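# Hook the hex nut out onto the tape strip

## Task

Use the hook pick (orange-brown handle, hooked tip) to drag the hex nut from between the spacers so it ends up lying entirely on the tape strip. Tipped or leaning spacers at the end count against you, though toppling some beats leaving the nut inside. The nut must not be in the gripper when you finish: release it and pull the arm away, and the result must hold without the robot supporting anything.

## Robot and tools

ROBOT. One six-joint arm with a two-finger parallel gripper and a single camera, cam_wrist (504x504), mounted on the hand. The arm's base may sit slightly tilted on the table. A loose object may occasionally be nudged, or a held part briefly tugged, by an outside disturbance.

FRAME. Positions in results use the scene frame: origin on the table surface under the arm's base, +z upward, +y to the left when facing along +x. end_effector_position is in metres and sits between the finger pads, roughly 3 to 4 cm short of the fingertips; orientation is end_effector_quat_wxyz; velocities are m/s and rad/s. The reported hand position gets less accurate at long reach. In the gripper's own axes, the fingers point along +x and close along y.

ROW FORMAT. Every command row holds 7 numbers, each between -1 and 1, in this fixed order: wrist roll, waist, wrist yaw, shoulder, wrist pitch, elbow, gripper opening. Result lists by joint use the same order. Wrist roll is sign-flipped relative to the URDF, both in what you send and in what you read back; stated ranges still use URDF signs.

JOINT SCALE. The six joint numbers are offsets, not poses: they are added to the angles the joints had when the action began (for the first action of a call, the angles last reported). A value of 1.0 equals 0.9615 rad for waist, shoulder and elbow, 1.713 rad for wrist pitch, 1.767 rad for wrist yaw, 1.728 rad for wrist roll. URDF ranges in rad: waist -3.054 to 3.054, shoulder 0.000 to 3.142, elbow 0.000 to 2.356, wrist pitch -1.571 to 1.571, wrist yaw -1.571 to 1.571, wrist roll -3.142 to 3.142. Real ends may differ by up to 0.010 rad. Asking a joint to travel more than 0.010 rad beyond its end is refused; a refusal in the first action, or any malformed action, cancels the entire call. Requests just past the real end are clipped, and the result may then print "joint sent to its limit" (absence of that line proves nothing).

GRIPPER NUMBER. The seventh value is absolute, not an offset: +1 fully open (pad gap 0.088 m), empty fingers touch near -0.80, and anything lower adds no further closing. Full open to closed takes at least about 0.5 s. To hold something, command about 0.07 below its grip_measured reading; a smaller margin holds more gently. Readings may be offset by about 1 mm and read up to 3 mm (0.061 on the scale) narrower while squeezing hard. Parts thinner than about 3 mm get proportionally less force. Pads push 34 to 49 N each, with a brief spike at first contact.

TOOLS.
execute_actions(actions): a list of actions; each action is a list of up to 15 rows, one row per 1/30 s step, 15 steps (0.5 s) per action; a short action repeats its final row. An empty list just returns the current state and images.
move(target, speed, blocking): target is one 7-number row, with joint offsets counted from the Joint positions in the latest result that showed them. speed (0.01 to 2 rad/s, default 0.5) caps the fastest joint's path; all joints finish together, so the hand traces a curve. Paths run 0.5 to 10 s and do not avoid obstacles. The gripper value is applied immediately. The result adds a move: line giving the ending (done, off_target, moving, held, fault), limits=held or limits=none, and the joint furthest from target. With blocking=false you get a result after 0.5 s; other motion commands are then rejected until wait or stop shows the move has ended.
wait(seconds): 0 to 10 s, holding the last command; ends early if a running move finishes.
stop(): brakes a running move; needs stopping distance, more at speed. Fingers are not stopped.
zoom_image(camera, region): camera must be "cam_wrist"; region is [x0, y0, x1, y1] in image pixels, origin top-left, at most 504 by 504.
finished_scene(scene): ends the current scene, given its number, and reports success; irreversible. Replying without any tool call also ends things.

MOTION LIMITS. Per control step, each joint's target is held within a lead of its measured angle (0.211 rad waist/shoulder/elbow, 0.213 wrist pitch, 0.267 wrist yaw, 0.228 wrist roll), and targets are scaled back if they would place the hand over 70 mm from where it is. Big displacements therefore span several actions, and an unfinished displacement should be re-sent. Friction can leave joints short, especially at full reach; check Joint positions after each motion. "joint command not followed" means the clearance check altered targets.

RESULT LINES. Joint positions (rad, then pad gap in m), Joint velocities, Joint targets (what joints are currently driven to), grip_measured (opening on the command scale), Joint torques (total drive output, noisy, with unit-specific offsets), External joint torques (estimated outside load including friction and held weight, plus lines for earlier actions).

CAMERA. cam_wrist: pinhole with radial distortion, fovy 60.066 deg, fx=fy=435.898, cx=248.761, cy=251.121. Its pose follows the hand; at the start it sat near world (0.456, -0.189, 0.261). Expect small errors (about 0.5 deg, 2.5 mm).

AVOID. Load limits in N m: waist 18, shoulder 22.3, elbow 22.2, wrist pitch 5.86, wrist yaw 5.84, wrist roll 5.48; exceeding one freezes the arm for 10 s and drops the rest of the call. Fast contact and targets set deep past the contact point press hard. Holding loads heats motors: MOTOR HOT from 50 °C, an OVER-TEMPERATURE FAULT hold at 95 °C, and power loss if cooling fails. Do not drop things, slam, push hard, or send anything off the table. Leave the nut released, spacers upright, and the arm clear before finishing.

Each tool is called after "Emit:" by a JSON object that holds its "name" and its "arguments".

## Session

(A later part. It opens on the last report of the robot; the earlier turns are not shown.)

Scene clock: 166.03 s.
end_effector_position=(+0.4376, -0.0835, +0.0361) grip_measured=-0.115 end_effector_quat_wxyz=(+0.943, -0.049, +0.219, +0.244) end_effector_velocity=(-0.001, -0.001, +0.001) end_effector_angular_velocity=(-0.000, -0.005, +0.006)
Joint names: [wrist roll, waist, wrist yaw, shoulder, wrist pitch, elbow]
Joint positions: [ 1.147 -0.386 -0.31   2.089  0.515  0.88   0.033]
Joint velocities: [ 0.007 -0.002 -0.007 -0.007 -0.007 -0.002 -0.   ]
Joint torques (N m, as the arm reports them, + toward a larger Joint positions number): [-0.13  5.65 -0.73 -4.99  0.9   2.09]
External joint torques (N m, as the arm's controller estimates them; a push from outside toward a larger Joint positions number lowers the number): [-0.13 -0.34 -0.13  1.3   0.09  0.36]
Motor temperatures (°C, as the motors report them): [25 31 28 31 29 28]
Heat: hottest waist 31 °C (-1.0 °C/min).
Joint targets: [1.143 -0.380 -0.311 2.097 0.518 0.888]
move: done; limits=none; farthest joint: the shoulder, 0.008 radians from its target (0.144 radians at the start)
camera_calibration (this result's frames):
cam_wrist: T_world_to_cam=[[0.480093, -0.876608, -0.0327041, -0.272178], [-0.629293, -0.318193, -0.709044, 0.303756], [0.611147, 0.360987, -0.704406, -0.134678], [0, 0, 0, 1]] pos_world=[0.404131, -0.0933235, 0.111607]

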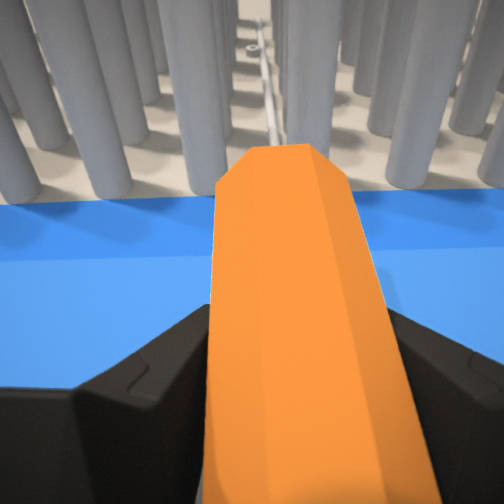

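Emit:
{"name": "move", "arguments": {"target": [-0.013,0.034,0.029,0.05,-0.005,0.052,-0.2], "speed": 0.05}}

Emit:
{"name": "zoom_image", "arguments": {"camera": "cam_wrist", "region": [210,0,310,100]}}

Scene clock: 179.57 s.
end_effector_position=(+0.4492, -0.0772, +0.0341) grip_measured=-0.115 end_effector_quat_wxyz=(+0.941, -0.052, +0.230, +0.242) end_effector_velocity=(-0.002, +0.001, -0.000) end_effector_angular_velocity=(+0.001, -0.002, +0.009)
Joint names: [wrist roll, waist, wrist yaw, shoulder, wrist pitch, elbow]
Joint positions: [ 1.129 -0.356 -0.265  2.127  0.508  0.923  0.033]
Joint velocities: [ 0.007 -0.002 -0.007 -0.002 -0.007 -0.002 -0.   ]
Joint torques (N m, as the arm reports them, + toward a larger Joint positions number): [-0.17  5.66 -0.46 -4.88  0.59  1.92]
External joint torques (N m, as the arm's controller estimates them; a push from outside toward a larger Joint positions number lowers the number): [-0.16 -0.53  0.13  1.61 -0.25 -0.01]
Motor temperatures (°C, as the motors report them): [25 33 28 31 29 28]
Heat: hottest waist 33 °C (-1.0 °C/min).
Joint targets: [1.124 -0.353 -0.259 2.137 0.506 0.930]
move: done; limits=none; farthest joint: the shoulder, 0.010 radians from its target (0.048 radians at the start)
camera_calibration (this result's frames):
cam_wrist: T_world_to_cam=[[0.476666, -0.878527, -0.0313084, -0.270977], [-0.644352, -0.324938, -0.692261, 0.317287], [0.597997, 0.350151, -0.720967, -0.139872], [0, 0, 0, 1]] pos_world=[0.417253, -0.0859854, 0.110319]

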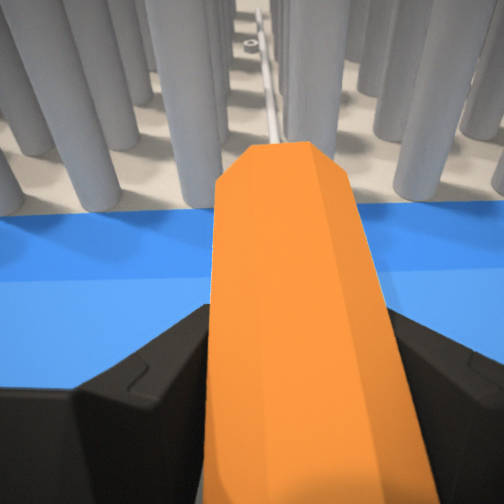

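Region (210, 0, 310, 100) of cam_wrist's 504x504 image, scaled by 5.040, with more detail than that image has.

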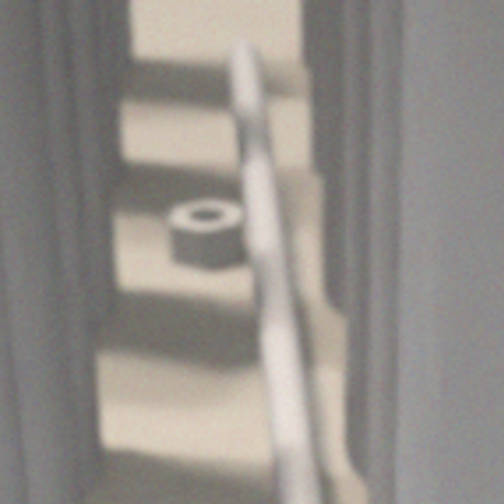

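Emit:
{"name": "move", "arguments": {"target": [-0.007,0.02,0.003,0.032,0.002,0.03,-0.25], "speed": 0.05}}

Emit:
{"name": "move", "arguments": {"target": [0,0.004,0,0.008,-0.009,0.007,-0.25], "speed": 0.03}}

Emit:
{"name": "zoom_image", "arguments": {"camera": "cam_wrist", "region": [210,0,310,100]}}

Scene clock: 187.23 s.
end_effector_position=(+0.4555, -0.0718, +0.0350) grip_measured=-0.115 end_effector_quat_wxyz=(+0.941, -0.052, +0.227, +0.244) end_effector_velocity=(-0.000, +0.002, +0.001) end_effector_angular_velocity=(+0.022, -0.006, +0.008)
Joint names: [wrist roll, waist, wrist yaw, shoulder, wrist pitch, elbow]
Joint positions: [ 1.121 -0.342 -0.262  2.149  0.509  0.945  0.033]
Joint velocities: [-0.007 -0.002 -0.022  0.002 -0.007  0.002  0.   ]
Joint torques (N m, as the arm reports them, + toward a larger Joint positions number): [-0.16  5.84 -0.59 -5.07  0.91  2.32]
External joint torques (N m, as the arm's controller estimates them; a push from outside toward a larger Joint positions number lowers the number): [-0.15 -0.53  0.    1.34  0.08  0.43]
Motor temperatures (°C, as the motors report them): [25 34 28 31 29 28]
Heat: hottest waist 34 °C (+1.0 °C/min).
Joint targets: [1.117 -0.337 -0.259 2.158 0.511 0.952]
move: done; limits=none; farthest joint: the shoulder, 0.009 radians from its target (0.030 radians at the start)
camera_calibration (this result's frames):
cam_wrist: T_world_to_cam=[[0.481494, -0.875848, -0.032468, -0.271164], [-0.639064, -0.325489, -0.696889, 0.321397], [0.599801, 0.356297, -0.716444, -0.145424], [0, 0, 0, 1]] pos_world=[0.423182, -0.0810733, 0.110986]

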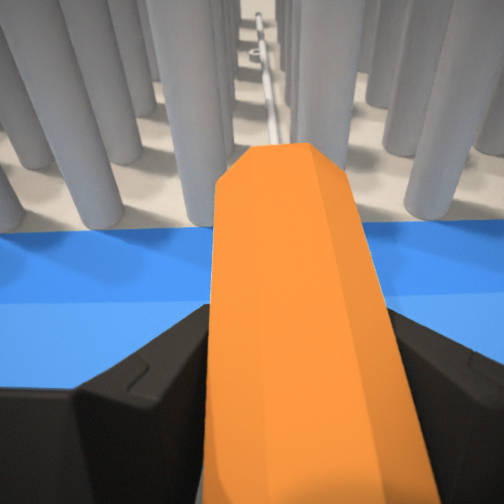

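Scene clock: 188.00 s.
end_effector_position=(+0.4541, -0.0700, +0.0342) grip_measured=-0.115 end_effector_quat_wxyz=(+0.940, -0.050, +0.230, +0.249) end_effector_velocity=(-0.001, +0.002, +0.002) end_effector_angular_velocity=(+0.010, -0.012, +0.015)
Joint names: [wrist roll, waist, wrist yaw, shoulder, wrist pitch, elbow]
Joint positions: [ 1.121 -0.341 -0.262  2.149  0.497  0.945  0.033]
Joint velocities: [ 0.007 -0.002 -0.022 -0.002 -0.007 -0.002 -0.   ]
Joint torques (N m, as the arm reports them, + toward a larger Joint positions number): [ 0.    5.83 -0.69 -5.16  0.56  1.94]
External joint torques (N m, as the arm's controller estimates them; a push from outside toward a larger Joint positions number lowers the number): [ 0.01 -0.54 -0.1   1.23 -0.25  0.1 ]
Motor temperatures (°C, as the motors report them): [25 34 28 31 29 28]
Heat: hottest waist 34 °C (+1.0 °C/min).
Joint targets: [1.121 -0.338 -0.262 2.157 0.494 0.951]
move: done; limits=none; farthest joint: the shoulder, 0.008 radians from its target (0.008 radians at the start)
camera_calibration (this result's frames):
cam_wrist: T_world_to_cam=[[0.488322, -0.871759, -0.039724, -0.271477], [-0.64166, -0.327834, -0.693395, 0.321419], [0.591451, 0.364089, -0.719462, -0.141346], [0, 0, 0, 1]] pos_world=[0.422409, -0.0798284, 0.110393]

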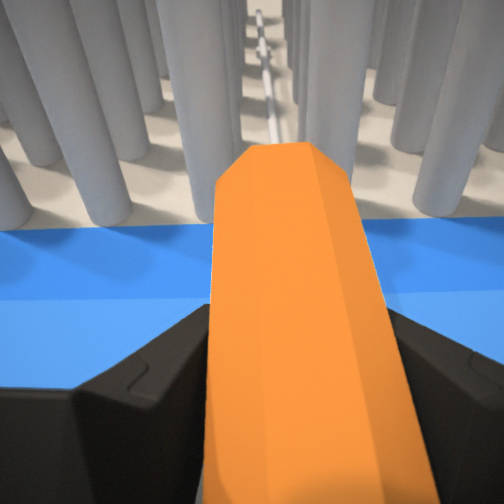

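Region (210, 0, 310, 100) of cam_wrist's 504x504 image, scaled by 5.040, with more detail than that image has.

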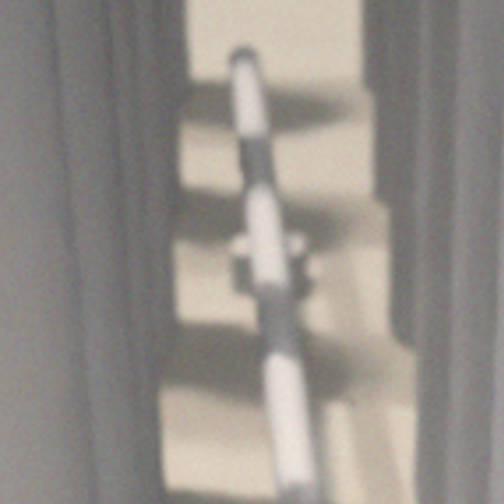

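Emit:
{"name": "move", "arguments": {"target": [0.017,-0.041,-0.018,-0.066,-0.003,-0.065,-0.25], "speed": 0.04}}

Emit:
{"name": "zoom_image", "arguments": {"camera": "cam_wrist", "region": [210,0,310,100]}}

Scene clock: 195.33 s.
end_effector_position=(+0.4376, -0.0801, +0.0336) grip_measured=-0.115 end_effector_quat_wxyz=(+0.940, -0.050, +0.229, +0.249) end_effector_velocity=(-0.002, +0.002, +0.003) end_effector_angular_velocity=(+0.022, -0.006, +0.007)
Joint names: [wrist roll, waist, wrist yaw, shoulder, wrist pitch, elbow]
Joint positions: [ 1.146 -0.378 -0.29   2.096  0.493  0.889  0.033]
Joint velocities: [-0.007 -0.002 -0.022 -0.007 -0.007 -0.007 -0.   ]
Joint torques (N m, as the arm reports them, + toward a larger Joint positions number): [ 0.15  5.04 -0.81 -6.66  0.58  0.52]
External joint torques (N m, as the arm's controller estimates them; a push from outside toward a larger Joint positions number lowers the number): [ 0.16 -1.   -0.21 -0.36 -0.21 -1.23]
Motor temperatures (°C, as the motors report them): [25 35 28 32 29 28]
Heat: hottest waist 35 °C (+2.0 °C/min).
Joint targets: [1.151 -0.380 -0.294 2.085 0.491 0.883]
move: off_target; limits=none; farthest joint: the shoulder, 0.011 radians from its target (0.063 radians at the start)
camera_calibration (this result's frames):
cam_wrist: T_world_to_cam=[[0.488203, -0.871819, -0.0398651, -0.272152], [-0.64137, -0.327429, -0.693855, 0.307066], [0.591863, 0.36431, -0.719011, -0.128492], [0, 0, 0, 1]] pos_world=[0.405858, -0.0899138, 0.109823]

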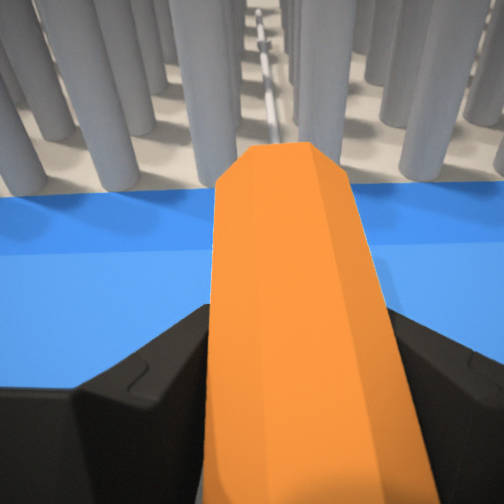

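Region (210, 0, 310, 100) of cam_wrist's 504x504 image, scaled by 5.040, with more detail than that image has.

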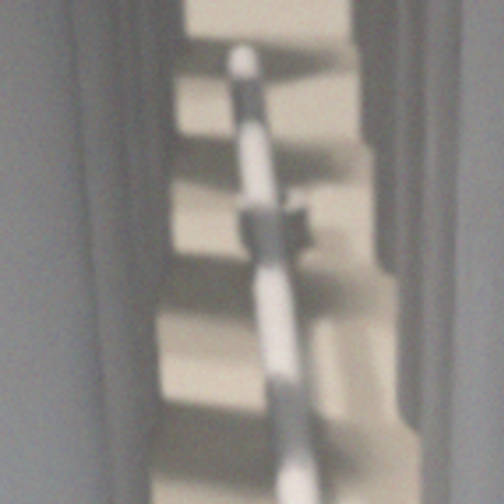

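Emit:
{"name": "move", "arguments": {"target": [0,-0.002,-0.002,-0.01,0.004,-0.006,-0.25], "speed": 0.03}}

Emit:
{"name": "move", "arguments": {"target": [0.023,-0.054,-0.024,-0.081,-0.004,-0.077,-0.25], "speed": 0.04}}

Emit:
{"name": "zoom_image", "arguments": {"camera": "cam_wrist", "region": [210,0,310,100]}}

Scene clock: 200.03 s.
end_effector_position=(+0.4380, -0.0808, +0.0339) grip_measured=-0.115 end_effector_quat_wxyz=(+0.940, -0.051, +0.229, +0.247) end_effector_velocity=(-0.003, +0.004, +0.001) end_effector_angular_velocity=(+0.016, -0.003, +0.024)
Joint names: [wrist roll, waist, wrist yaw, shoulder, wrist pitch, elbow]
Joint positions: [ 1.146 -0.379 -0.29   2.096  0.497  0.889  0.033]
Joint velocities: [ 0.007 -0.002 -0.022 -0.002 -0.022 -0.002 -0.   ]
Joint torques (N m, as the arm reports them, + toward a larger Joint positions number): [ 0.    5.06 -0.82 -6.59  0.86  0.69]
External joint torques (N m, as the arm's controller estimates them; a push from outside toward a larger Joint positions number lowers the number): [ 0.   -1.   -0.22 -0.41  0.1  -0.98]
Motor temperatures (°C, as the motors report them): [25 35 29 32 29 28]
Heat: hottest waist 35 °C (+3.0 °C/min).
Joint targets: [1.146 -0.380 -0.294 2.087 0.500 0.883]
move: done; limits=none; farthest joint: the shoulder, 0.009 radians from its target (0.009 radians at the start)
camera_calibration (this result's frames):
cam_wrist: T_world_to_cam=[[0.485825, -0.873276, -0.0369225, -0.272184], [-0.64047, -0.326928, -0.694922, 0.306939], [0.594788, 0.361258, -0.718137, -0.129836], [0, 0, 0, 1]] pos_world=[0.406044, -0.0904399, 0.110009]

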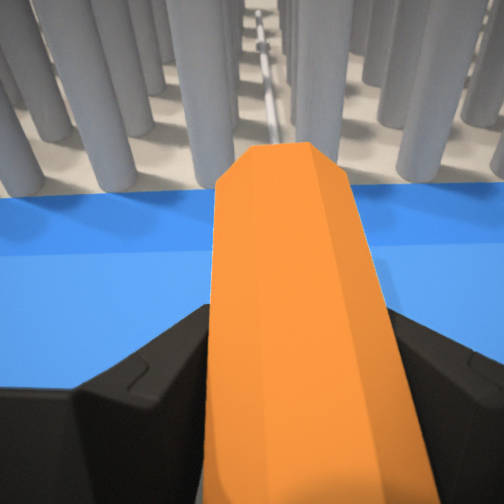

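Scene clock: 202.27 s.
end_effector_position=(+0.4168, -0.0934, +0.0332) grip_measured=-0.115 end_effector_quat_wxyz=(+0.941, -0.052, +0.228, +0.246) end_effector_velocity=(-0.003, +0.003, -0.001) end_effector_angular_velocity=(-0.003, +0.001, +0.025)
Joint names: [wrist roll, waist, wrist yaw, shoulder, wrist pitch, elbow]
Joint positions: [ 1.181 -0.429 -0.328  2.029  0.492  0.821  0.033]
Joint velocities: [ 0.022 -0.002 -0.007 -0.002 -0.022 -0.002  0.   ]
Joint torques (N m, as the arm reports them, + toward a larger Joint positions number): [ 0.16  4.69 -0.88 -6.69  0.57  0.57]
External joint torques (N m, as the arm's controller estimates them; a push from outside toward a larger Joint positions number lowers the number): [ 0.17 -0.97 -0.27 -0.67 -0.17 -0.98]
Motor temperatures (°C, as the motors report them): [25 35 29 33 29 28]
Heat: hottest waist 35 °C (+3.1 °C/min).
Joint targets: [1.186 -0.430 -0.333 2.018 0.490 0.815]
move: off_target; limits=none; farthest joint: the shoulder, 0.011 radians from its target (0.078 radians at the start)
camera_calibration (this result's frames):
cam_wrist: T_world_to_cam=[[0.483751, -0.874557, -0.0337013, -0.272291], [-0.639475, -0.326904, -0.695848, 0.288448], [0.597542, 0.358168, -0.717398, -0.114629], [0, 0, 0, 1]] pos_world=[0.384672, -0.102783, 0.109305]

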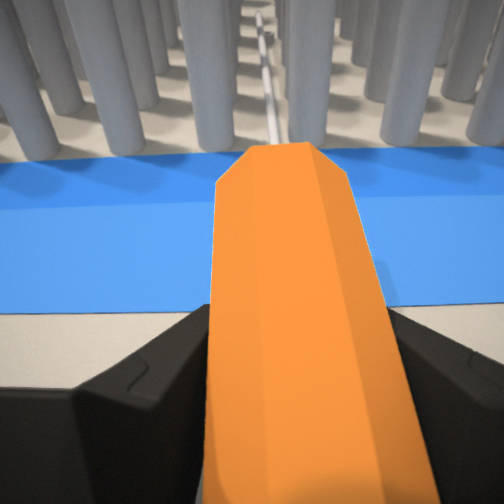

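Region (210, 0, 310, 100) of cam_wrist's 504x504 image, scaled by 5.040, with more detail than that image has.

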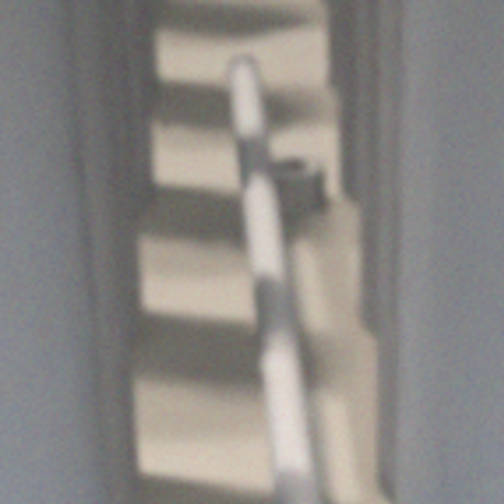

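Emit:
{"name": "move", "arguments": {"target": [-0.015,0.037,0.014,0.051,0.003,0.05,-0.25], "speed": 0.04}}

Emit:
{"name": "zoom_image", "arguments": {"camera": "cam_wrist", "region": [230,0,300,70]}}

Scene clock: 209.90 s.
end_effector_position=(+0.4297, -0.0857, +0.0339) grip_measured=-0.115 end_effector_quat_wxyz=(+0.940, -0.051, +0.228, +0.247) end_effector_velocity=(-0.000, -0.002, -0.001) end_effector_angular_velocity=(-0.009, +0.005, +0.001)
Joint names: [wrist roll, waist, wrist yaw, shoulder, wrist pitch, elbow]
Joint positions: [ 1.16  -0.398 -0.306  2.069  0.495  0.862  0.033]
Joint velocities: [ 0.007 -0.002  0.007 -0.002 -0.007  0.002 -0.   ]
Joint torques (N m, as the arm reports them, + toward a larger Joint positions number): [-0.16  5.43 -0.58 -4.97  0.84  1.95]
External joint torques (N m, as the arm's controller estimates them; a push from outside toward a larger Joint positions number lowers the number): [-0.15 -0.43  0.01  1.26  0.05  0.23]
Motor temperatures (°C, as the motors report them): [25 35 29 33 29 28]
Heat: hottest waist 35 °C (+3.0 °C/min).
Joint targets: [1.155 -0.393 -0.303 2.078 0.497 0.869]
move: done; limits=none; farthest joint: the shoulder, 0.009 radians from its target (0.049 radians at the start)
camera_calibration (this result's frames):
cam_wrist: T_world_to_cam=[[0.48593, -0.873242, -0.0363437, -0.272465], [-0.639412, -0.326847, -0.695934, 0.299641], [0.595839, 0.361414, -0.717186, -0.123624], [0, 0, 0, 1]] pos_world=[0.397653, -0.0953117, 0.109966]

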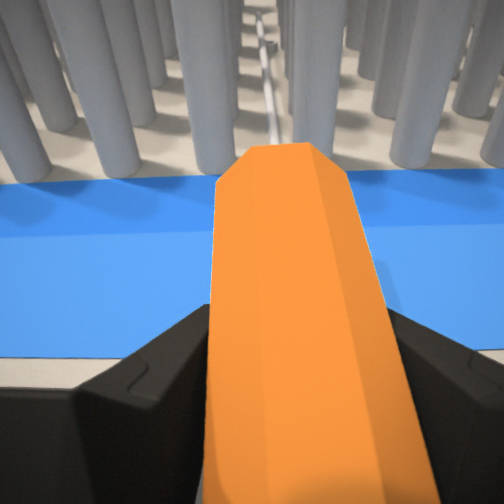

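Region (230, 0, 300, 70) of cam_wrist's 504x504 image, scaled by 7.200, with more detail than that image has.

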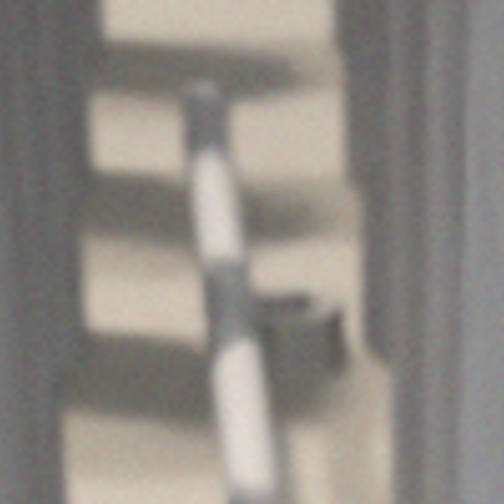

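Emit:
{"name": "move", "arguments": {"target": [0,0.004,-0.016,0.008,0,0.006,-0.25], "speed": 0.03}}

Emit:
{"name": "move", "arguments": {"target": [0,0.004,0,0.008,0.017,0.006,-0.25], "speed": 0.03}}

Emit:
{"name": "zoom_image", "arguments": {"camera": "cam_wrist", "region": [220,0,310,90]}}

Scene clock: 216.27 s.
end_effector_position=(+0.4304, -0.0841, +0.0364) grip_measured=-0.115 end_effector_quat_wxyz=(+0.941, -0.048, +0.219, +0.251) end_effector_velocity=(-0.003, +0.002, -0.001) end_effector_angular_velocity=(+0.004, +0.001, +0.012)
Joint names: [wrist roll, waist, wrist yaw, shoulder, wrist pitch, elbow]
Joint positions: [ 1.16  -0.397 -0.325  2.069  0.495  0.862  0.033]
Joint velocities: [ 0.007 -0.002 -0.007 -0.002 -0.007 -0.007 -0.   ]
Joint torques (N m, as the arm reports them, + toward a larger Joint positions number): [ 0.02  5.4  -1.08 -5.06  0.71  1.79]
External joint torques (N m, as the arm's controller estimates them; a push from outside toward a larger Joint positions number lowers the number): [ 0.03 -0.46 -0.48  1.16 -0.08  0.07]
Motor temperatures (°C, as the motors report them): [25 36 29 33 29 28]
Heat: hottest waist 36 °C (+4.0 °C/min).
Joint targets: [1.160 -0.394 -0.334 2.077 0.495 0.868]
move: done; limits=none; farthest joint: the wrist yaw, 0.009 radians from its target (0.028 radians at the start)
camera_calibration (this result's frames):
cam_wrist: T_world_to_cam=[[0.492267, -0.86955, -0.0394601, -0.273631], [-0.627095, -0.32284, -0.708891, 0.297882], [0.603677, 0.373709, -0.704213, -0.125543], [0, 0, 0, 1]] pos_world=[0.397287, -0.0948509, 0.111959]

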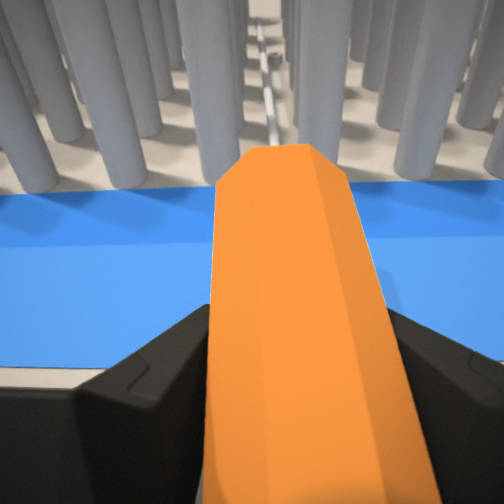

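Scene clock: 217.50 s.
end_effector_position=(+0.4336, -0.0881, +0.0383) grip_measured=-0.115 end_effector_quat_wxyz=(+0.945, -0.053, +0.213, +0.242) end_effector_velocity=(-0.000, -0.003, -0.001) end_effector_angular_velocity=(-0.025, -0.007, +0.000)
Joint names: [wrist roll, waist, wrist yaw, shoulder, wrist pitch, elbow]
Joint positions: [ 1.16  -0.397 -0.325  2.069  0.521  0.862  0.033]
Joint velocities: [ 0.022 -0.002  0.007 -0.002  0.007 -0.002  0.   ]
Joint torques (N m, as the arm reports them, + toward a larger Joint positions number): [ 0.    5.5  -0.72 -5.07  0.94  1.82]
External joint torques (N m, as the arm's controller estimates them; a push from outside toward a larger Joint positions number lowers the number): [ 0.   -0.36 -0.12  1.12  0.14  0.14]
Motor temperatures (°C, as the motors report them): [25 36 29 33 29 28]
Heat: hottest waist 36 °C (+4.0 °C/min).
Joint targets: [1.160 -0.393 -0.325 2.077 0.524 0.868]
move: done; limits=none; farthest joint: the shoulder, 0.008 radians from its target (0.008 radians at the start)
camera_calibration (this result's frames):
cam_wrist: T_world_to_cam=[[0.477943, -0.87811, -0.0221968, -0.27381], [-0.62078, -0.319788, -0.715799, 0.297762], [0.621452, 0.35589, -0.697954, -0.134242], [0, 0, 0, 1]] pos_world=[0.399135, -0.097439, 0.113365]

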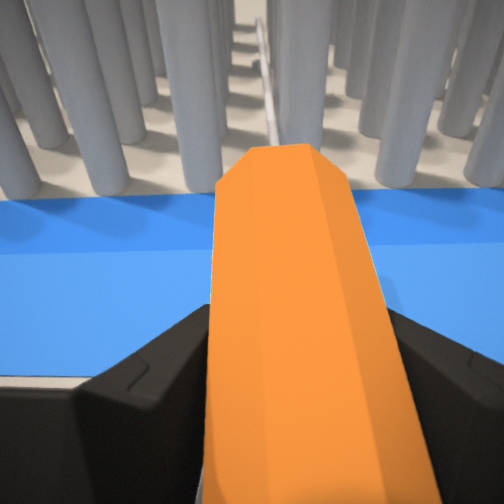

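Region (220, 0, 310, 90) of cam_wrist's 504x504 image, scaled by 5.600, with more detail than that image has.

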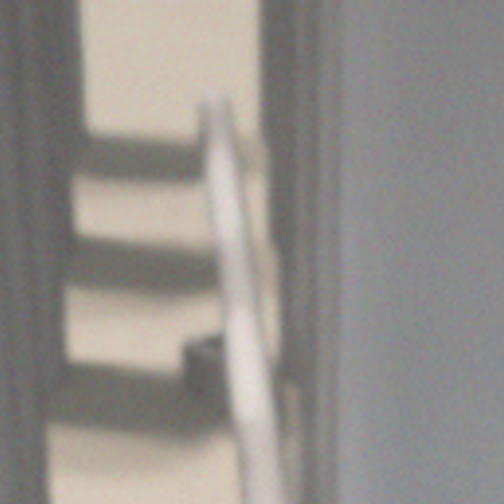

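Emit:
{"name": "move", "arguments": {"target": [0.006,-0.012,0,-0.024,-0.005,-0.021,-0.25], "speed": 0.03}}

Emit:
{"name": "zoom_image", "arguments": {"camera": "cam_wrist", "region": [220,0,310,90]}}

Scene clock: 222.17 s.
end_effector_position=(+0.4275, -0.0897, +0.0351) grip_measured=-0.115 end_effector_quat_wxyz=(+0.943, -0.051, +0.220, +0.243) end_effector_velocity=(-0.004, +0.003, -0.000) end_effector_angular_velocity=(+0.008, +0.007, +0.018)
Joint names: [wrist roll, waist, wrist yaw, shoulder, wrist pitch, elbow]
Joint positions: [ 1.165 -0.409 -0.324  2.058  0.513  0.848  0.033]
Joint velocities: [ 0.007 -0.002 -0.007 -0.007 -0.022 -0.007 -0.   ]
Joint torques (N m, as the arm reports them, + toward a larger Joint positions number): [ 0.13  5.14 -0.71 -6.78  0.61  0.35]
External joint torques (N m, as the arm's controller estimates them; a push from outside toward a larger Joint positions number lowers the number): [ 0.13 -0.64 -0.11 -0.64 -0.16 -1.27]
Motor temperatures (°C, as the motors report them): [25 36 29 33 29 28]
Heat: hottest waist 36 °C (+5.1 °C/min).
Joint targets: [1.170 -0.409 -0.325 2.046 0.512 0.842]
move: off_target; limits=none; farthest joint: the shoulder, 0.013 radians from its target (0.023 radians at the start)
camera_calibration (this result's frames):
cam_wrist: T_world_to_cam=[[0.478719, -0.877496, -0.0287893, -0.272403], [-0.630598, -0.320838, -0.706689, 0.294926], [0.61088, 0.35646, -0.706938, -0.127159], [0, 0, 0, 1]] pos_world=[0.394063, -0.0990823, 0.110685]

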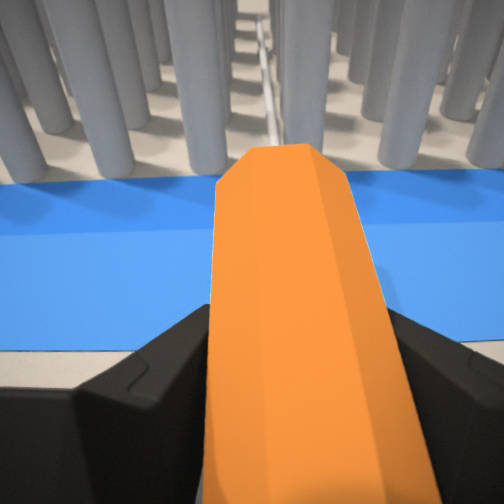

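Region (220, 0, 310, 90) of cam_wrist's 504x504 image, scaled by 5.600, with more detail than that image has.

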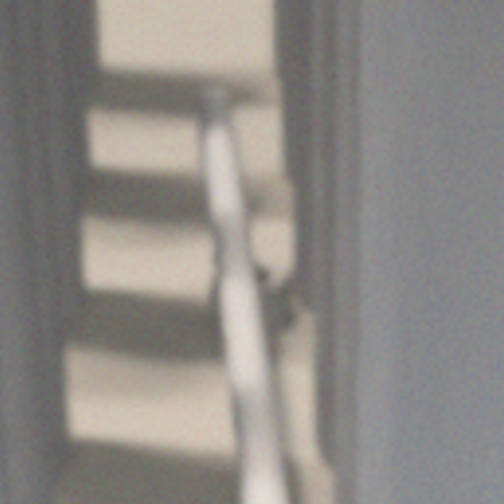

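Emit:
{"name": "move", "arguments": {"target": [0,0,-0.01,0,0,0,-0.25], "speed": 0.03}}

Emit:
{"name": "move", "arguments": {"target": [0,0,0,0,0.009,0,-0.25], "speed": 0.03}}

Emit:
{"name": "zoom_image", "arguments": {"camera": "cam_wrist", "region": [220,0,310,90]}}

Scene clock: 229.67 s.
end_effector_position=(+0.4275, -0.0893, +0.0360) grip_measured=-0.115 end_effector_quat_wxyz=(+0.944, -0.050, +0.217, +0.244) end_effector_velocity=(-0.003, +0.003, +0.002) end_effector_angular_velocity=(+0.014, -0.006, +0.020)
Joint names: [wrist roll, waist, wrist yaw, shoulder, wrist pitch, elbow]
Joint positions: [ 1.166 -0.411 -0.333  2.058  0.513  0.847  0.033]
Joint velocities: [ 0.007 -0.002 -0.022 -0.007 -0.022 -0.002 -0.   ]
Joint torques (N m, as the arm reports them, + toward a larger Joint positions number): [-0.03  5.11 -1.06 -5.66  0.73  1.16]
External joint torques (N m, as the arm's controller estimates them; a push from outside toward a larger Joint positions number lowers the number): [-0.02 -0.68 -0.45  0.56 -0.06 -0.5 ]
Motor temperatures (°C, as the motors report them): [25 36 29 33 29 27]
Heat: hottest waist 36 °C (+4.0 °C/min).
Joint targets: [1.166 -0.410 -0.342 2.059 0.513 0.848]
move: done; limits=none; farthest joint: the wrist yaw, 0.008 radians from its target (0.018 radians at the start)
camera_calibration (this result's frames):
cam_wrist: T_world_to_cam=[[0.481106, -0.876135, -0.0304171, -0.272882], [-0.625539, -0.318776, -0.712098, 0.293862], [0.614197, 0.361622, -0.701421, -0.127836], [0, 0, 0, 1]] pos_world=[0.393624, -0.0991767, 0.111291]

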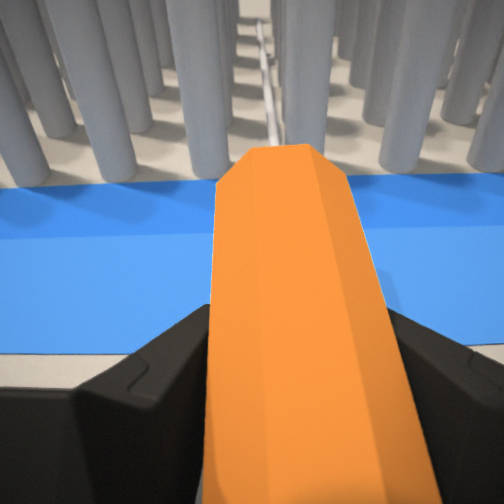

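Scene clock: 230.43 s.
end_effector_position=(+0.4289, -0.0913, +0.0366) grip_measured=-0.115 end_effector_quat_wxyz=(+0.945, -0.052, +0.214, +0.240) end_effector_velocity=(-0.001, +0.002, +0.002) end_effector_angular_velocity=(+0.010, -0.013, +0.014)
Joint names: [wrist roll, waist, wrist yaw, shoulder, wrist pitch, elbow]
Joint positions: [ 1.166 -0.411 -0.332  2.058  0.524  0.847  0.033]
Joint velocities: [ 0.007 -0.002 -0.022 -0.002 -0.007 -0.002 -0.   ]
Joint torques (N m, as the arm reports them, + toward a larger Joint positions number): [ 0.    5.13 -0.73 -5.56  0.9   1.15]
External joint torques (N m, as the arm's controller estimates them; a push from outside toward a larger Joint positions number lowers the number): [ 0.01 -0.71 -0.12  0.59  0.11 -0.47]
Motor temperatures (°C, as the motors report them): [25 36 29 33 29 27]
Heat: hottest waist 36 °C (+4.0 °C/min).
Joint targets: [1.166 -0.410 -0.333 2.058 0.528 0.847]
move: done; limits=none; farthest joint: the wrist pitch, 0.004 radians from its target (0.016 radians at the start)
camera_calibration (this result's frames):
cam_wrist: T_world_to_cam=[[0.474117, -0.880174, -0.0225018, -0.272931], [-0.623295, -0.317476, -0.714642, 0.293819], [0.621865, 0.352849, -0.699129, -0.131692], [0, 0, 0, 1]] pos_world=[0.394432, -0.10048, 0.111764]

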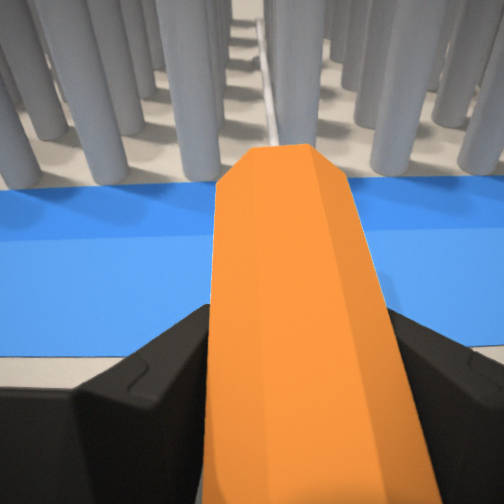

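Region (220, 0, 310, 90) of cam_wrist's 504x504 image, scaled by 5.600, with more detail than that image has.

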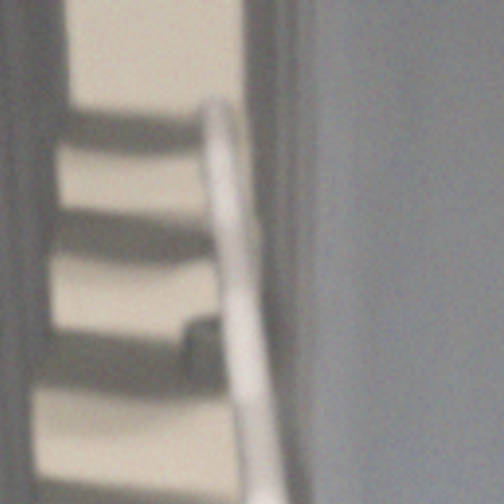

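Emit:
{"name": "move", "arguments": {"target": [0,0,0.011,0,0,0,-0.25], "speed": 0.02}}

Emit:
{"name": "zoom_image", "arguments": {"camera": "cam_wrist", "region": [220,0,310,90]}}

Scene clock: 234.67 s.
end_effector_position=(+0.4283, -0.0930, +0.0342) grip_measured=-0.115 end_effector_quat_wxyz=(+0.944, -0.055, +0.222, +0.236) end_effector_velocity=(-0.002, -0.000, -0.002) end_effector_angular_velocity=(-0.007, +0.009, +0.004)
Joint names: [wrist roll, waist, wrist yaw, shoulder, wrist pitch, elbow]
Joint positions: [ 1.166 -0.412 -0.315  2.058  0.524  0.847  0.033]
Joint velocities: [ 0.007 -0.002  0.007 -0.002 -0.007 -0.002 -0.   ]
Joint torques (N m, as the arm reports them, + toward a larger Joint positions number): [-0.01  5.07 -0.65 -5.71  0.69  1.12]
External joint torques (N m, as the arm's controller estimates them; a push from outside toward a larger Joint positions number lowers the number): [ 0.   -0.75 -0.05  0.46 -0.1  -0.53]
Motor temperatures (°C, as the motors report them): [25 36 29 33 29 27]
Heat: hottest waist 36 °C (+3.0 °C/min).
Joint targets: [1.166 -0.411 -0.313 2.058 0.524 0.847]
move: done; limits=none; farthest joint: the wrist yaw, 0.002 radians from its target (0.020 radians at the start)
camera_calibration (this result's frames):
cam_wrist: T_world_to_cam=[[0.467786, -0.883624, -0.0196235, -0.271903], [-0.635129, -0.320628, -0.702715, 0.295542], [0.614644, 0.341184, -0.7112, -0.130051], [0, 0, 0, 1]] pos_world=[0.394835, -0.101129, 0.109854]

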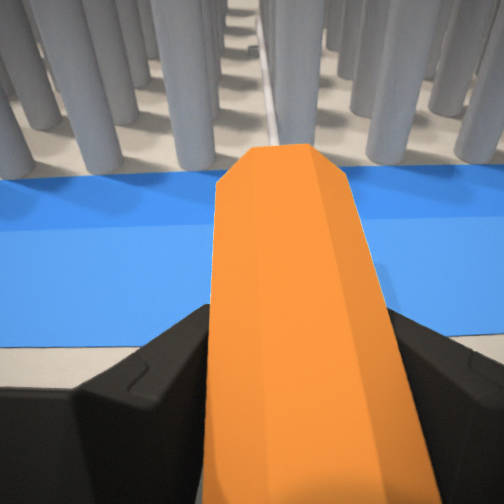

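Region (220, 0, 310, 90) of cam_wrist's 504x504 image, scaled by 5.600, with more detail than that image has.

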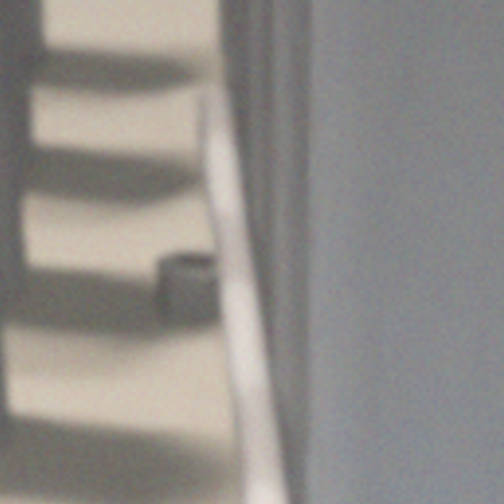

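Emit:
{"name": "move", "arguments": {"target": [0.012,-0.026,-0.018,-0.046,-0.009,-0.04,-0.25], "speed": 0.03}}

Emit:
{"name": "zoom_image", "arguments": {"camera": "cam_wrist", "region": [220,0,310,90]}}

Scene clock: 240.00 s.
end_effector_position=(+0.4167, -0.0970, +0.0337) grip_measured=-0.115 end_effector_quat_wxyz=(+0.944, -0.052, +0.222, +0.240) end_effector_velocity=(+0.001, -0.002, +0.004) end_effector_angular_velocity=(+0.002, -0.025, +0.001)
Joint names: [wrist roll, waist, wrist yaw, shoulder, wrist pitch, elbow]
Joint positions: [ 1.182 -0.437 -0.339  2.026  0.51   0.815  0.033]
Joint velocities: [ 0.007 -0.002 -0.022 -0.007  0.007 -0.002 -0.   ]
Joint torques (N m, as the arm reports them, + toward a larger Joint positions number): [ 0.18  4.86 -1.02 -6.91  0.62  0.55]
External joint torques (N m, as the arm's controller estimates them; a push from outside toward a larger Joint positions number lowers the number): [ 0.18 -0.77 -0.41 -0.76 -0.17 -1.09]
Motor temperatures (°C, as the motors report them): [25 36 29 33 29 27]
Heat: hottest waist 36 °C (+3.0 °C/min).
Joint targets: [1.186 -0.437 -0.347 2.014 0.509 0.809]
move: off_target; limits=none; farthest joint: the shoulder, 0.012 radians from its target (0.044 radians at the start)
camera_calibration (this result's frames):
cam_wrist: T_world_to_cam=[[0.473655, -0.880292, -0.0271489, -0.271863], [-0.634758, -0.319848, -0.703405, 0.286521], [0.610519, 0.350405, -0.71027, -0.119331], [0, 0, 0, 1]] pos_world=[0.383495, -0.105861, 0.109403]

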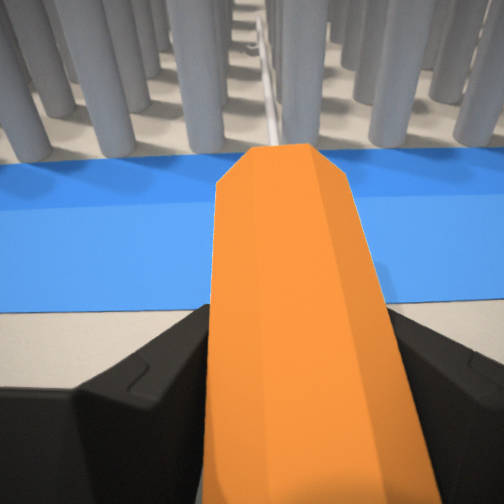

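Region (220, 0, 310, 90) of cam_wrist's 504x504 image, scaled by 5.600, with more detail than that image has.

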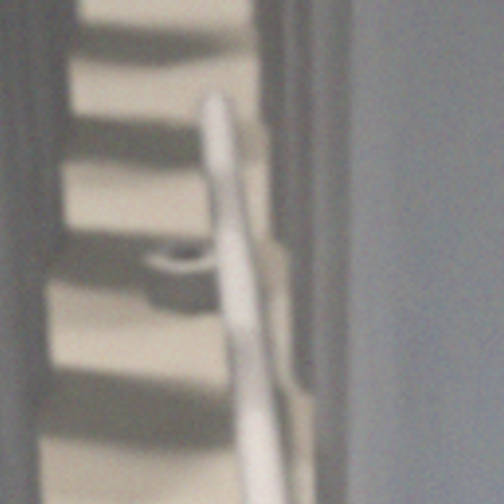

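Emit:
{"name": "move", "arguments": {"target": [0,0,-0.0185,0,0.009,0,-0.25], "speed": 0.03}}

Emit:
{"name": "move", "arguments": {"target": [0,0,0,0,-0.009,0,-0.25], "speed": 0.02}}

Emit:
{"name": "zoom_image", "arguments": {"camera": "cam_wrist", "region": [220,0,310,90]}}

Scene clock: 246.00 s.
end_effector_position=(+0.4186, -0.0972, +0.0374) grip_measured=-0.115 end_effector_quat_wxyz=(+0.947, -0.051, +0.209, +0.240) end_effector_velocity=(-0.001, +0.001, -0.001) end_effector_angular_velocity=(+0.002, -0.002, +0.009)
Joint names: [wrist roll, waist, wrist yaw, shoulder, wrist pitch, elbow]
Joint positions: [ 1.182 -0.438 -0.363  2.025  0.523  0.815  0.033]
Joint velocities: [ 0.007 -0.002 -0.007  0.002 -0.007  0.002  0.   ]
Joint torques (N m, as the arm reports them, + toward a larger Joint positions number): [-0.01  4.91 -1.06 -5.58  0.88  1.14]
External joint torques (N m, as the arm's controller estimates them; a push from outside toward a larger Joint positions number lowers the number): [ 0.   -0.68 -0.45  0.51  0.1  -0.45]
Motor temperatures (°C, as the motors report them): [25 36 29 34 29 27]
Heat: hottest waist 36 °C (+2.0 °C/min).
Joint targets: [1.182 -0.437 -0.371 2.026 0.526 0.815]
move: done; limits=none; farthest joint: the wrist yaw, 0.009 radians from its target (0.033 radians at the start)
camera_calibration (this result's frames):
cam_wrist: T_world_to_cam=[[0.474223, -0.880112, -0.0226773, -0.273271], [-0.616882, -0.313791, -0.721798, 0.284081], [0.628147, 0.356283, -0.691732, -0.125292], [0, 0, 0, 1]] pos_world=[0.383538, -0.106727, 0.112183]

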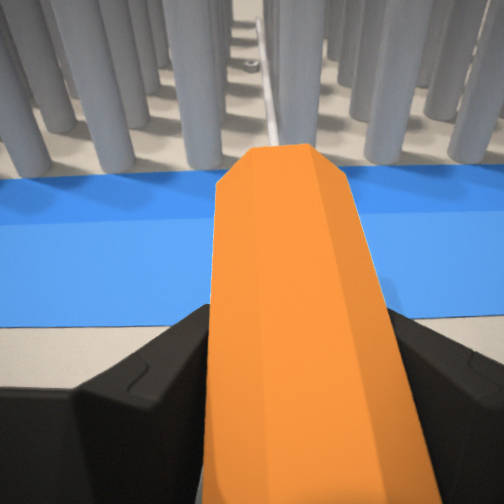

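Scene clock: 247.00 s.
end_effector_position=(+0.4168, -0.0951, +0.0362) grip_measured=-0.115 end_effector_quat_wxyz=(+0.945, -0.048, +0.213, +0.245) end_effector_velocity=(+0.002, -0.003, +0.002) end_effector_angular_velocity=(-0.007, -0.015, -0.004)
Joint names: [wrist roll, waist, wrist yaw, shoulder, wrist pitch, elbow]
Joint positions: [ 1.182 -0.438 -0.362  2.025  0.508  0.815  0.033]
Joint velocities: [ 0.007 -0.002 -0.007 -0.002  0.007  0.002 -0.   ]
Joint torques (N m, as the arm reports them, + toward a larger Joint positions number): [-0.02  4.89 -0.73 -5.59  0.64  1.05]
External joint torques (N m, as the arm's controller estimates them; a push from outside toward a larger Joint positions number lowers the number): [-0.01 -0.75 -0.11  0.57 -0.15 -0.57]
Motor temperatures (°C, as the motors report them): [25 36 29 34 29 27]
Heat: hottest waist 36 °C (+2.0 °C/min).
Joint targets: [1.182 -0.437 -0.362 2.025 0.507 0.815]
move: done; limits=none; farthest joint: the wrist pitch, 0.001 radians from its target (0.015 radians at the start)
camera_calibration (this result's frames):
cam_wrist: T_world_to_cam=[[0.48159, -0.875789, -0.0326345, -0.272911], [-0.621378, -0.314958, -0.71742, 0.284311], [0.61803, 0.365781, -0.695876, -0.120442], [0, 0, 0, 1]] pos_world=[0.382532, -0.105412, 0.111251]

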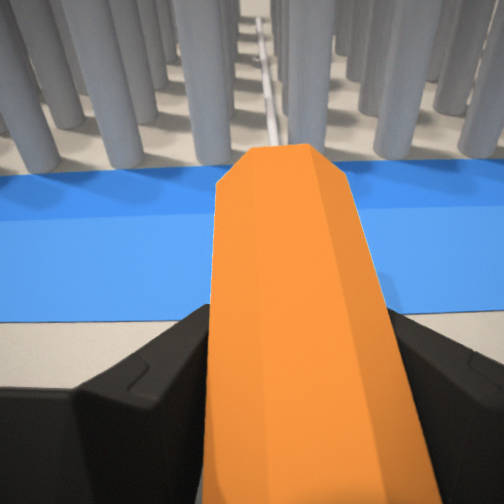

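Region (220, 0, 310, 90) of cam_wrist's 504x504 image, scaled by 5.600, with more detail than that image has.

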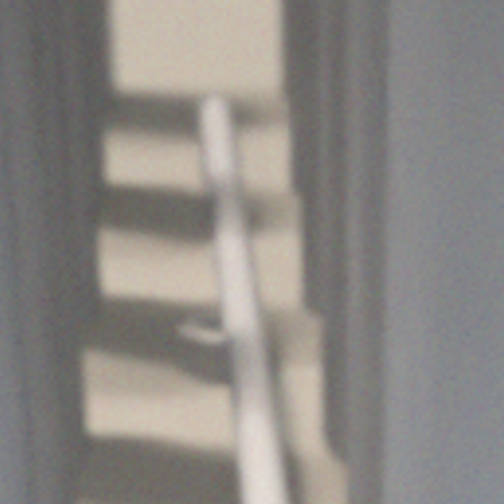

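Hole ≈259.5. Descend, slightly left.

Emit:
{"name": "move", "arguments": {"target": [0,0,0.008,0,-0.0055,0,-0.25], "speed": 0.015}}

Emit:
{"name": "zoom_image", "arguments": {"camera": "cam_wrist", "region": [220,0,310,90]}}

Scene clock: 250.97 s.
end_effector_position=(+0.4152, -0.0953, +0.0335) grip_measured=-0.115 end_effector_quat_wxyz=(+0.943, -0.048, +0.222, +0.245) end_effector_velocity=(-0.001, +0.002, +0.002) end_effector_angular_velocity=(+0.002, -0.006, +0.012)
Joint names: [wrist roll, waist, wrist yaw, shoulder, wrist pitch, elbow]
Joint positions: [ 1.182 -0.439 -0.347  2.025  0.5    0.815  0.033]
Joint velocities: [ 0.007  0.002 -0.007 -0.002 -0.007 -0.002  0.   ]
Joint torques (N m, as the arm reports them, + toward a larger Joint positions number): [ 0.01  4.9  -0.76 -5.61  0.57  1.1 ]
External joint torques (N m, as the arm's controller estimates them; a push from outside toward a larger Joint positions number lowers the number): [ 0.02 -0.75 -0.14  0.44 -0.18 -0.42]
Motor temperatures (°C, as the motors report them): [25 36 29 34 29 27]
Heat: hottest waist 36 °C (+1.0 °C/min).
Joint targets: [1.182 -0.438 -0.348 2.025 0.499 0.815]
move: done; limits=none; farthest joint: the waist, 0.001 radians from its target (0.000 radians at the start)
camera_calibration (this result's frames):
cam_wrist: T_world_to_cam=[[0.480834, -0.876056, -0.0363831, -0.271971], [-0.633398, -0.318357, -0.705305, 0.285566], [0.606304, 0.36218, -0.70797, -0.116377], [0, 0, 0, 1]] pos_world=[0.38221, -0.105201, 0.109125]

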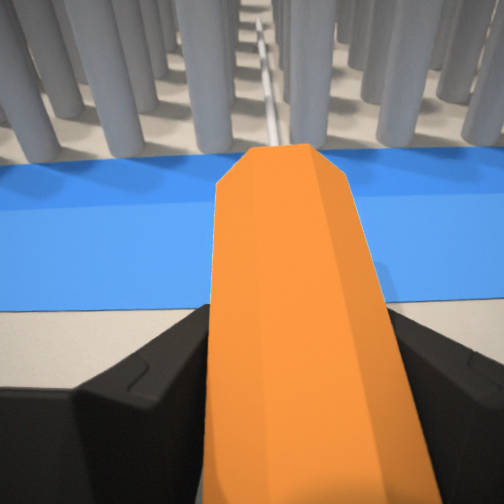

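Region (220, 0, 310, 90) of cam_wrist's 504x504 image, scaled by 5.600, with more detail than that image has.

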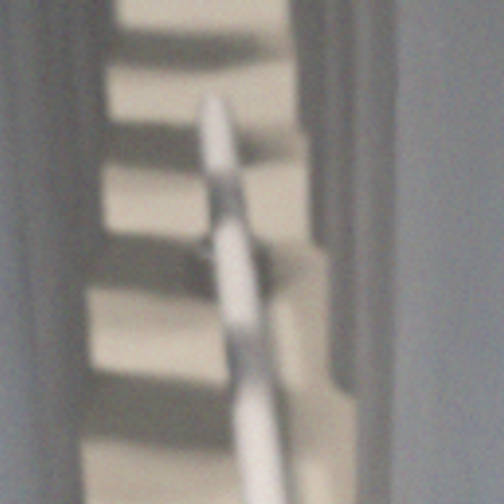

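Emit:
{"name": "move", "arguments": {"target": [0.023,-0.053,-0.026,-0.086,-0.008,-0.077,-0.25], "speed": 0.04}}

Emit:
{"name": "zoom_image", "arguments": {"camera": "cam_wrist", "region": [220,0,310,90]}}

Scene clock: 260.70 s.
end_effector_position=(+0.3927, -0.1057, +0.0340) grip_measured=-0.115 end_effector_quat_wxyz=(+0.943, -0.049, +0.222, +0.244) end_effector_velocity=(-0.001, +0.001, +0.003) end_effector_angular_velocity=(+0.008, -0.017, +0.010)
Joint names: [wrist roll, waist, wrist yaw, shoulder, wrist pitch, elbow]
Joint positions: [ 1.217 -0.49  -0.385  1.955  0.487  0.746  0.033]
Joint velocities: [ 0.007 -0.002 -0.022 -0.007 -0.007 -0.002 -0.   ]
Joint torques (N m, as the arm reports them, + toward a larger Joint positions number): [ 0.16  4.42 -1.07 -6.53  0.56  0.25]
External joint torques (N m, as the arm's controller estimates them; a push from outside toward a larger Joint positions number lowers the number): [ 0.17 -0.69 -0.46 -0.72 -0.14 -1.11]
Motor temperatures (°C, as the motors report them): [25 36 29 34 29 27]
Heat: hottest waist 36 °C (+1.0 °C/min).
Joint targets: [1.222 -0.490 -0.393 1.943 0.486 0.740]
move: off_target; limits=none; farthest joint: the shoulder, 0.012 radians from its target (0.083 radians at the start)
camera_calibration (this result's frames):
cam_wrist: T_world_to_cam=[[0.478987, -0.877107, -0.0354149, -0.269702], [-0.63398, -0.317747, -0.705057, 0.268641], [0.607158, 0.360165, -0.708266, -0.0991496], [0, 0, 0, 1]] pos_world=[0.359697, -0.115487, 0.109632]

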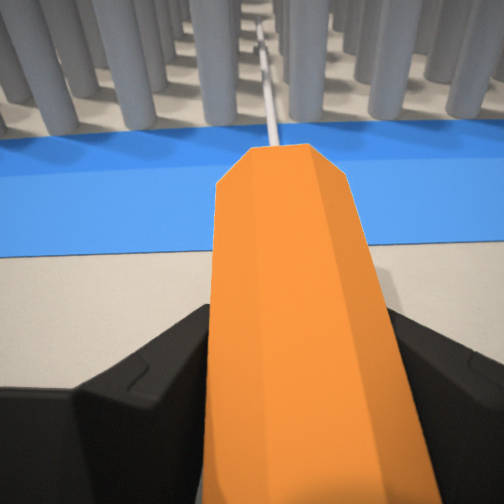

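Region (220, 0, 310, 90) of cam_wrist's 504x504 image, scaled by 5.600, with more detail than that image has.

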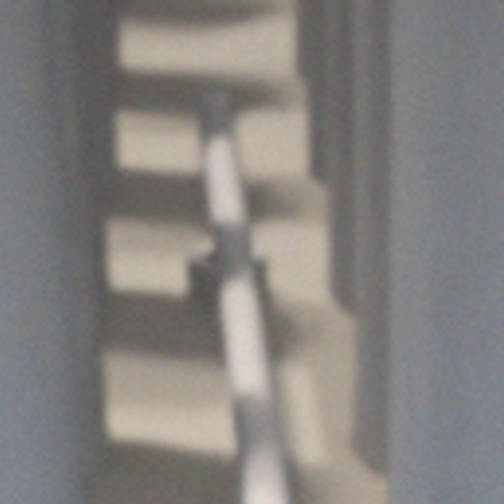

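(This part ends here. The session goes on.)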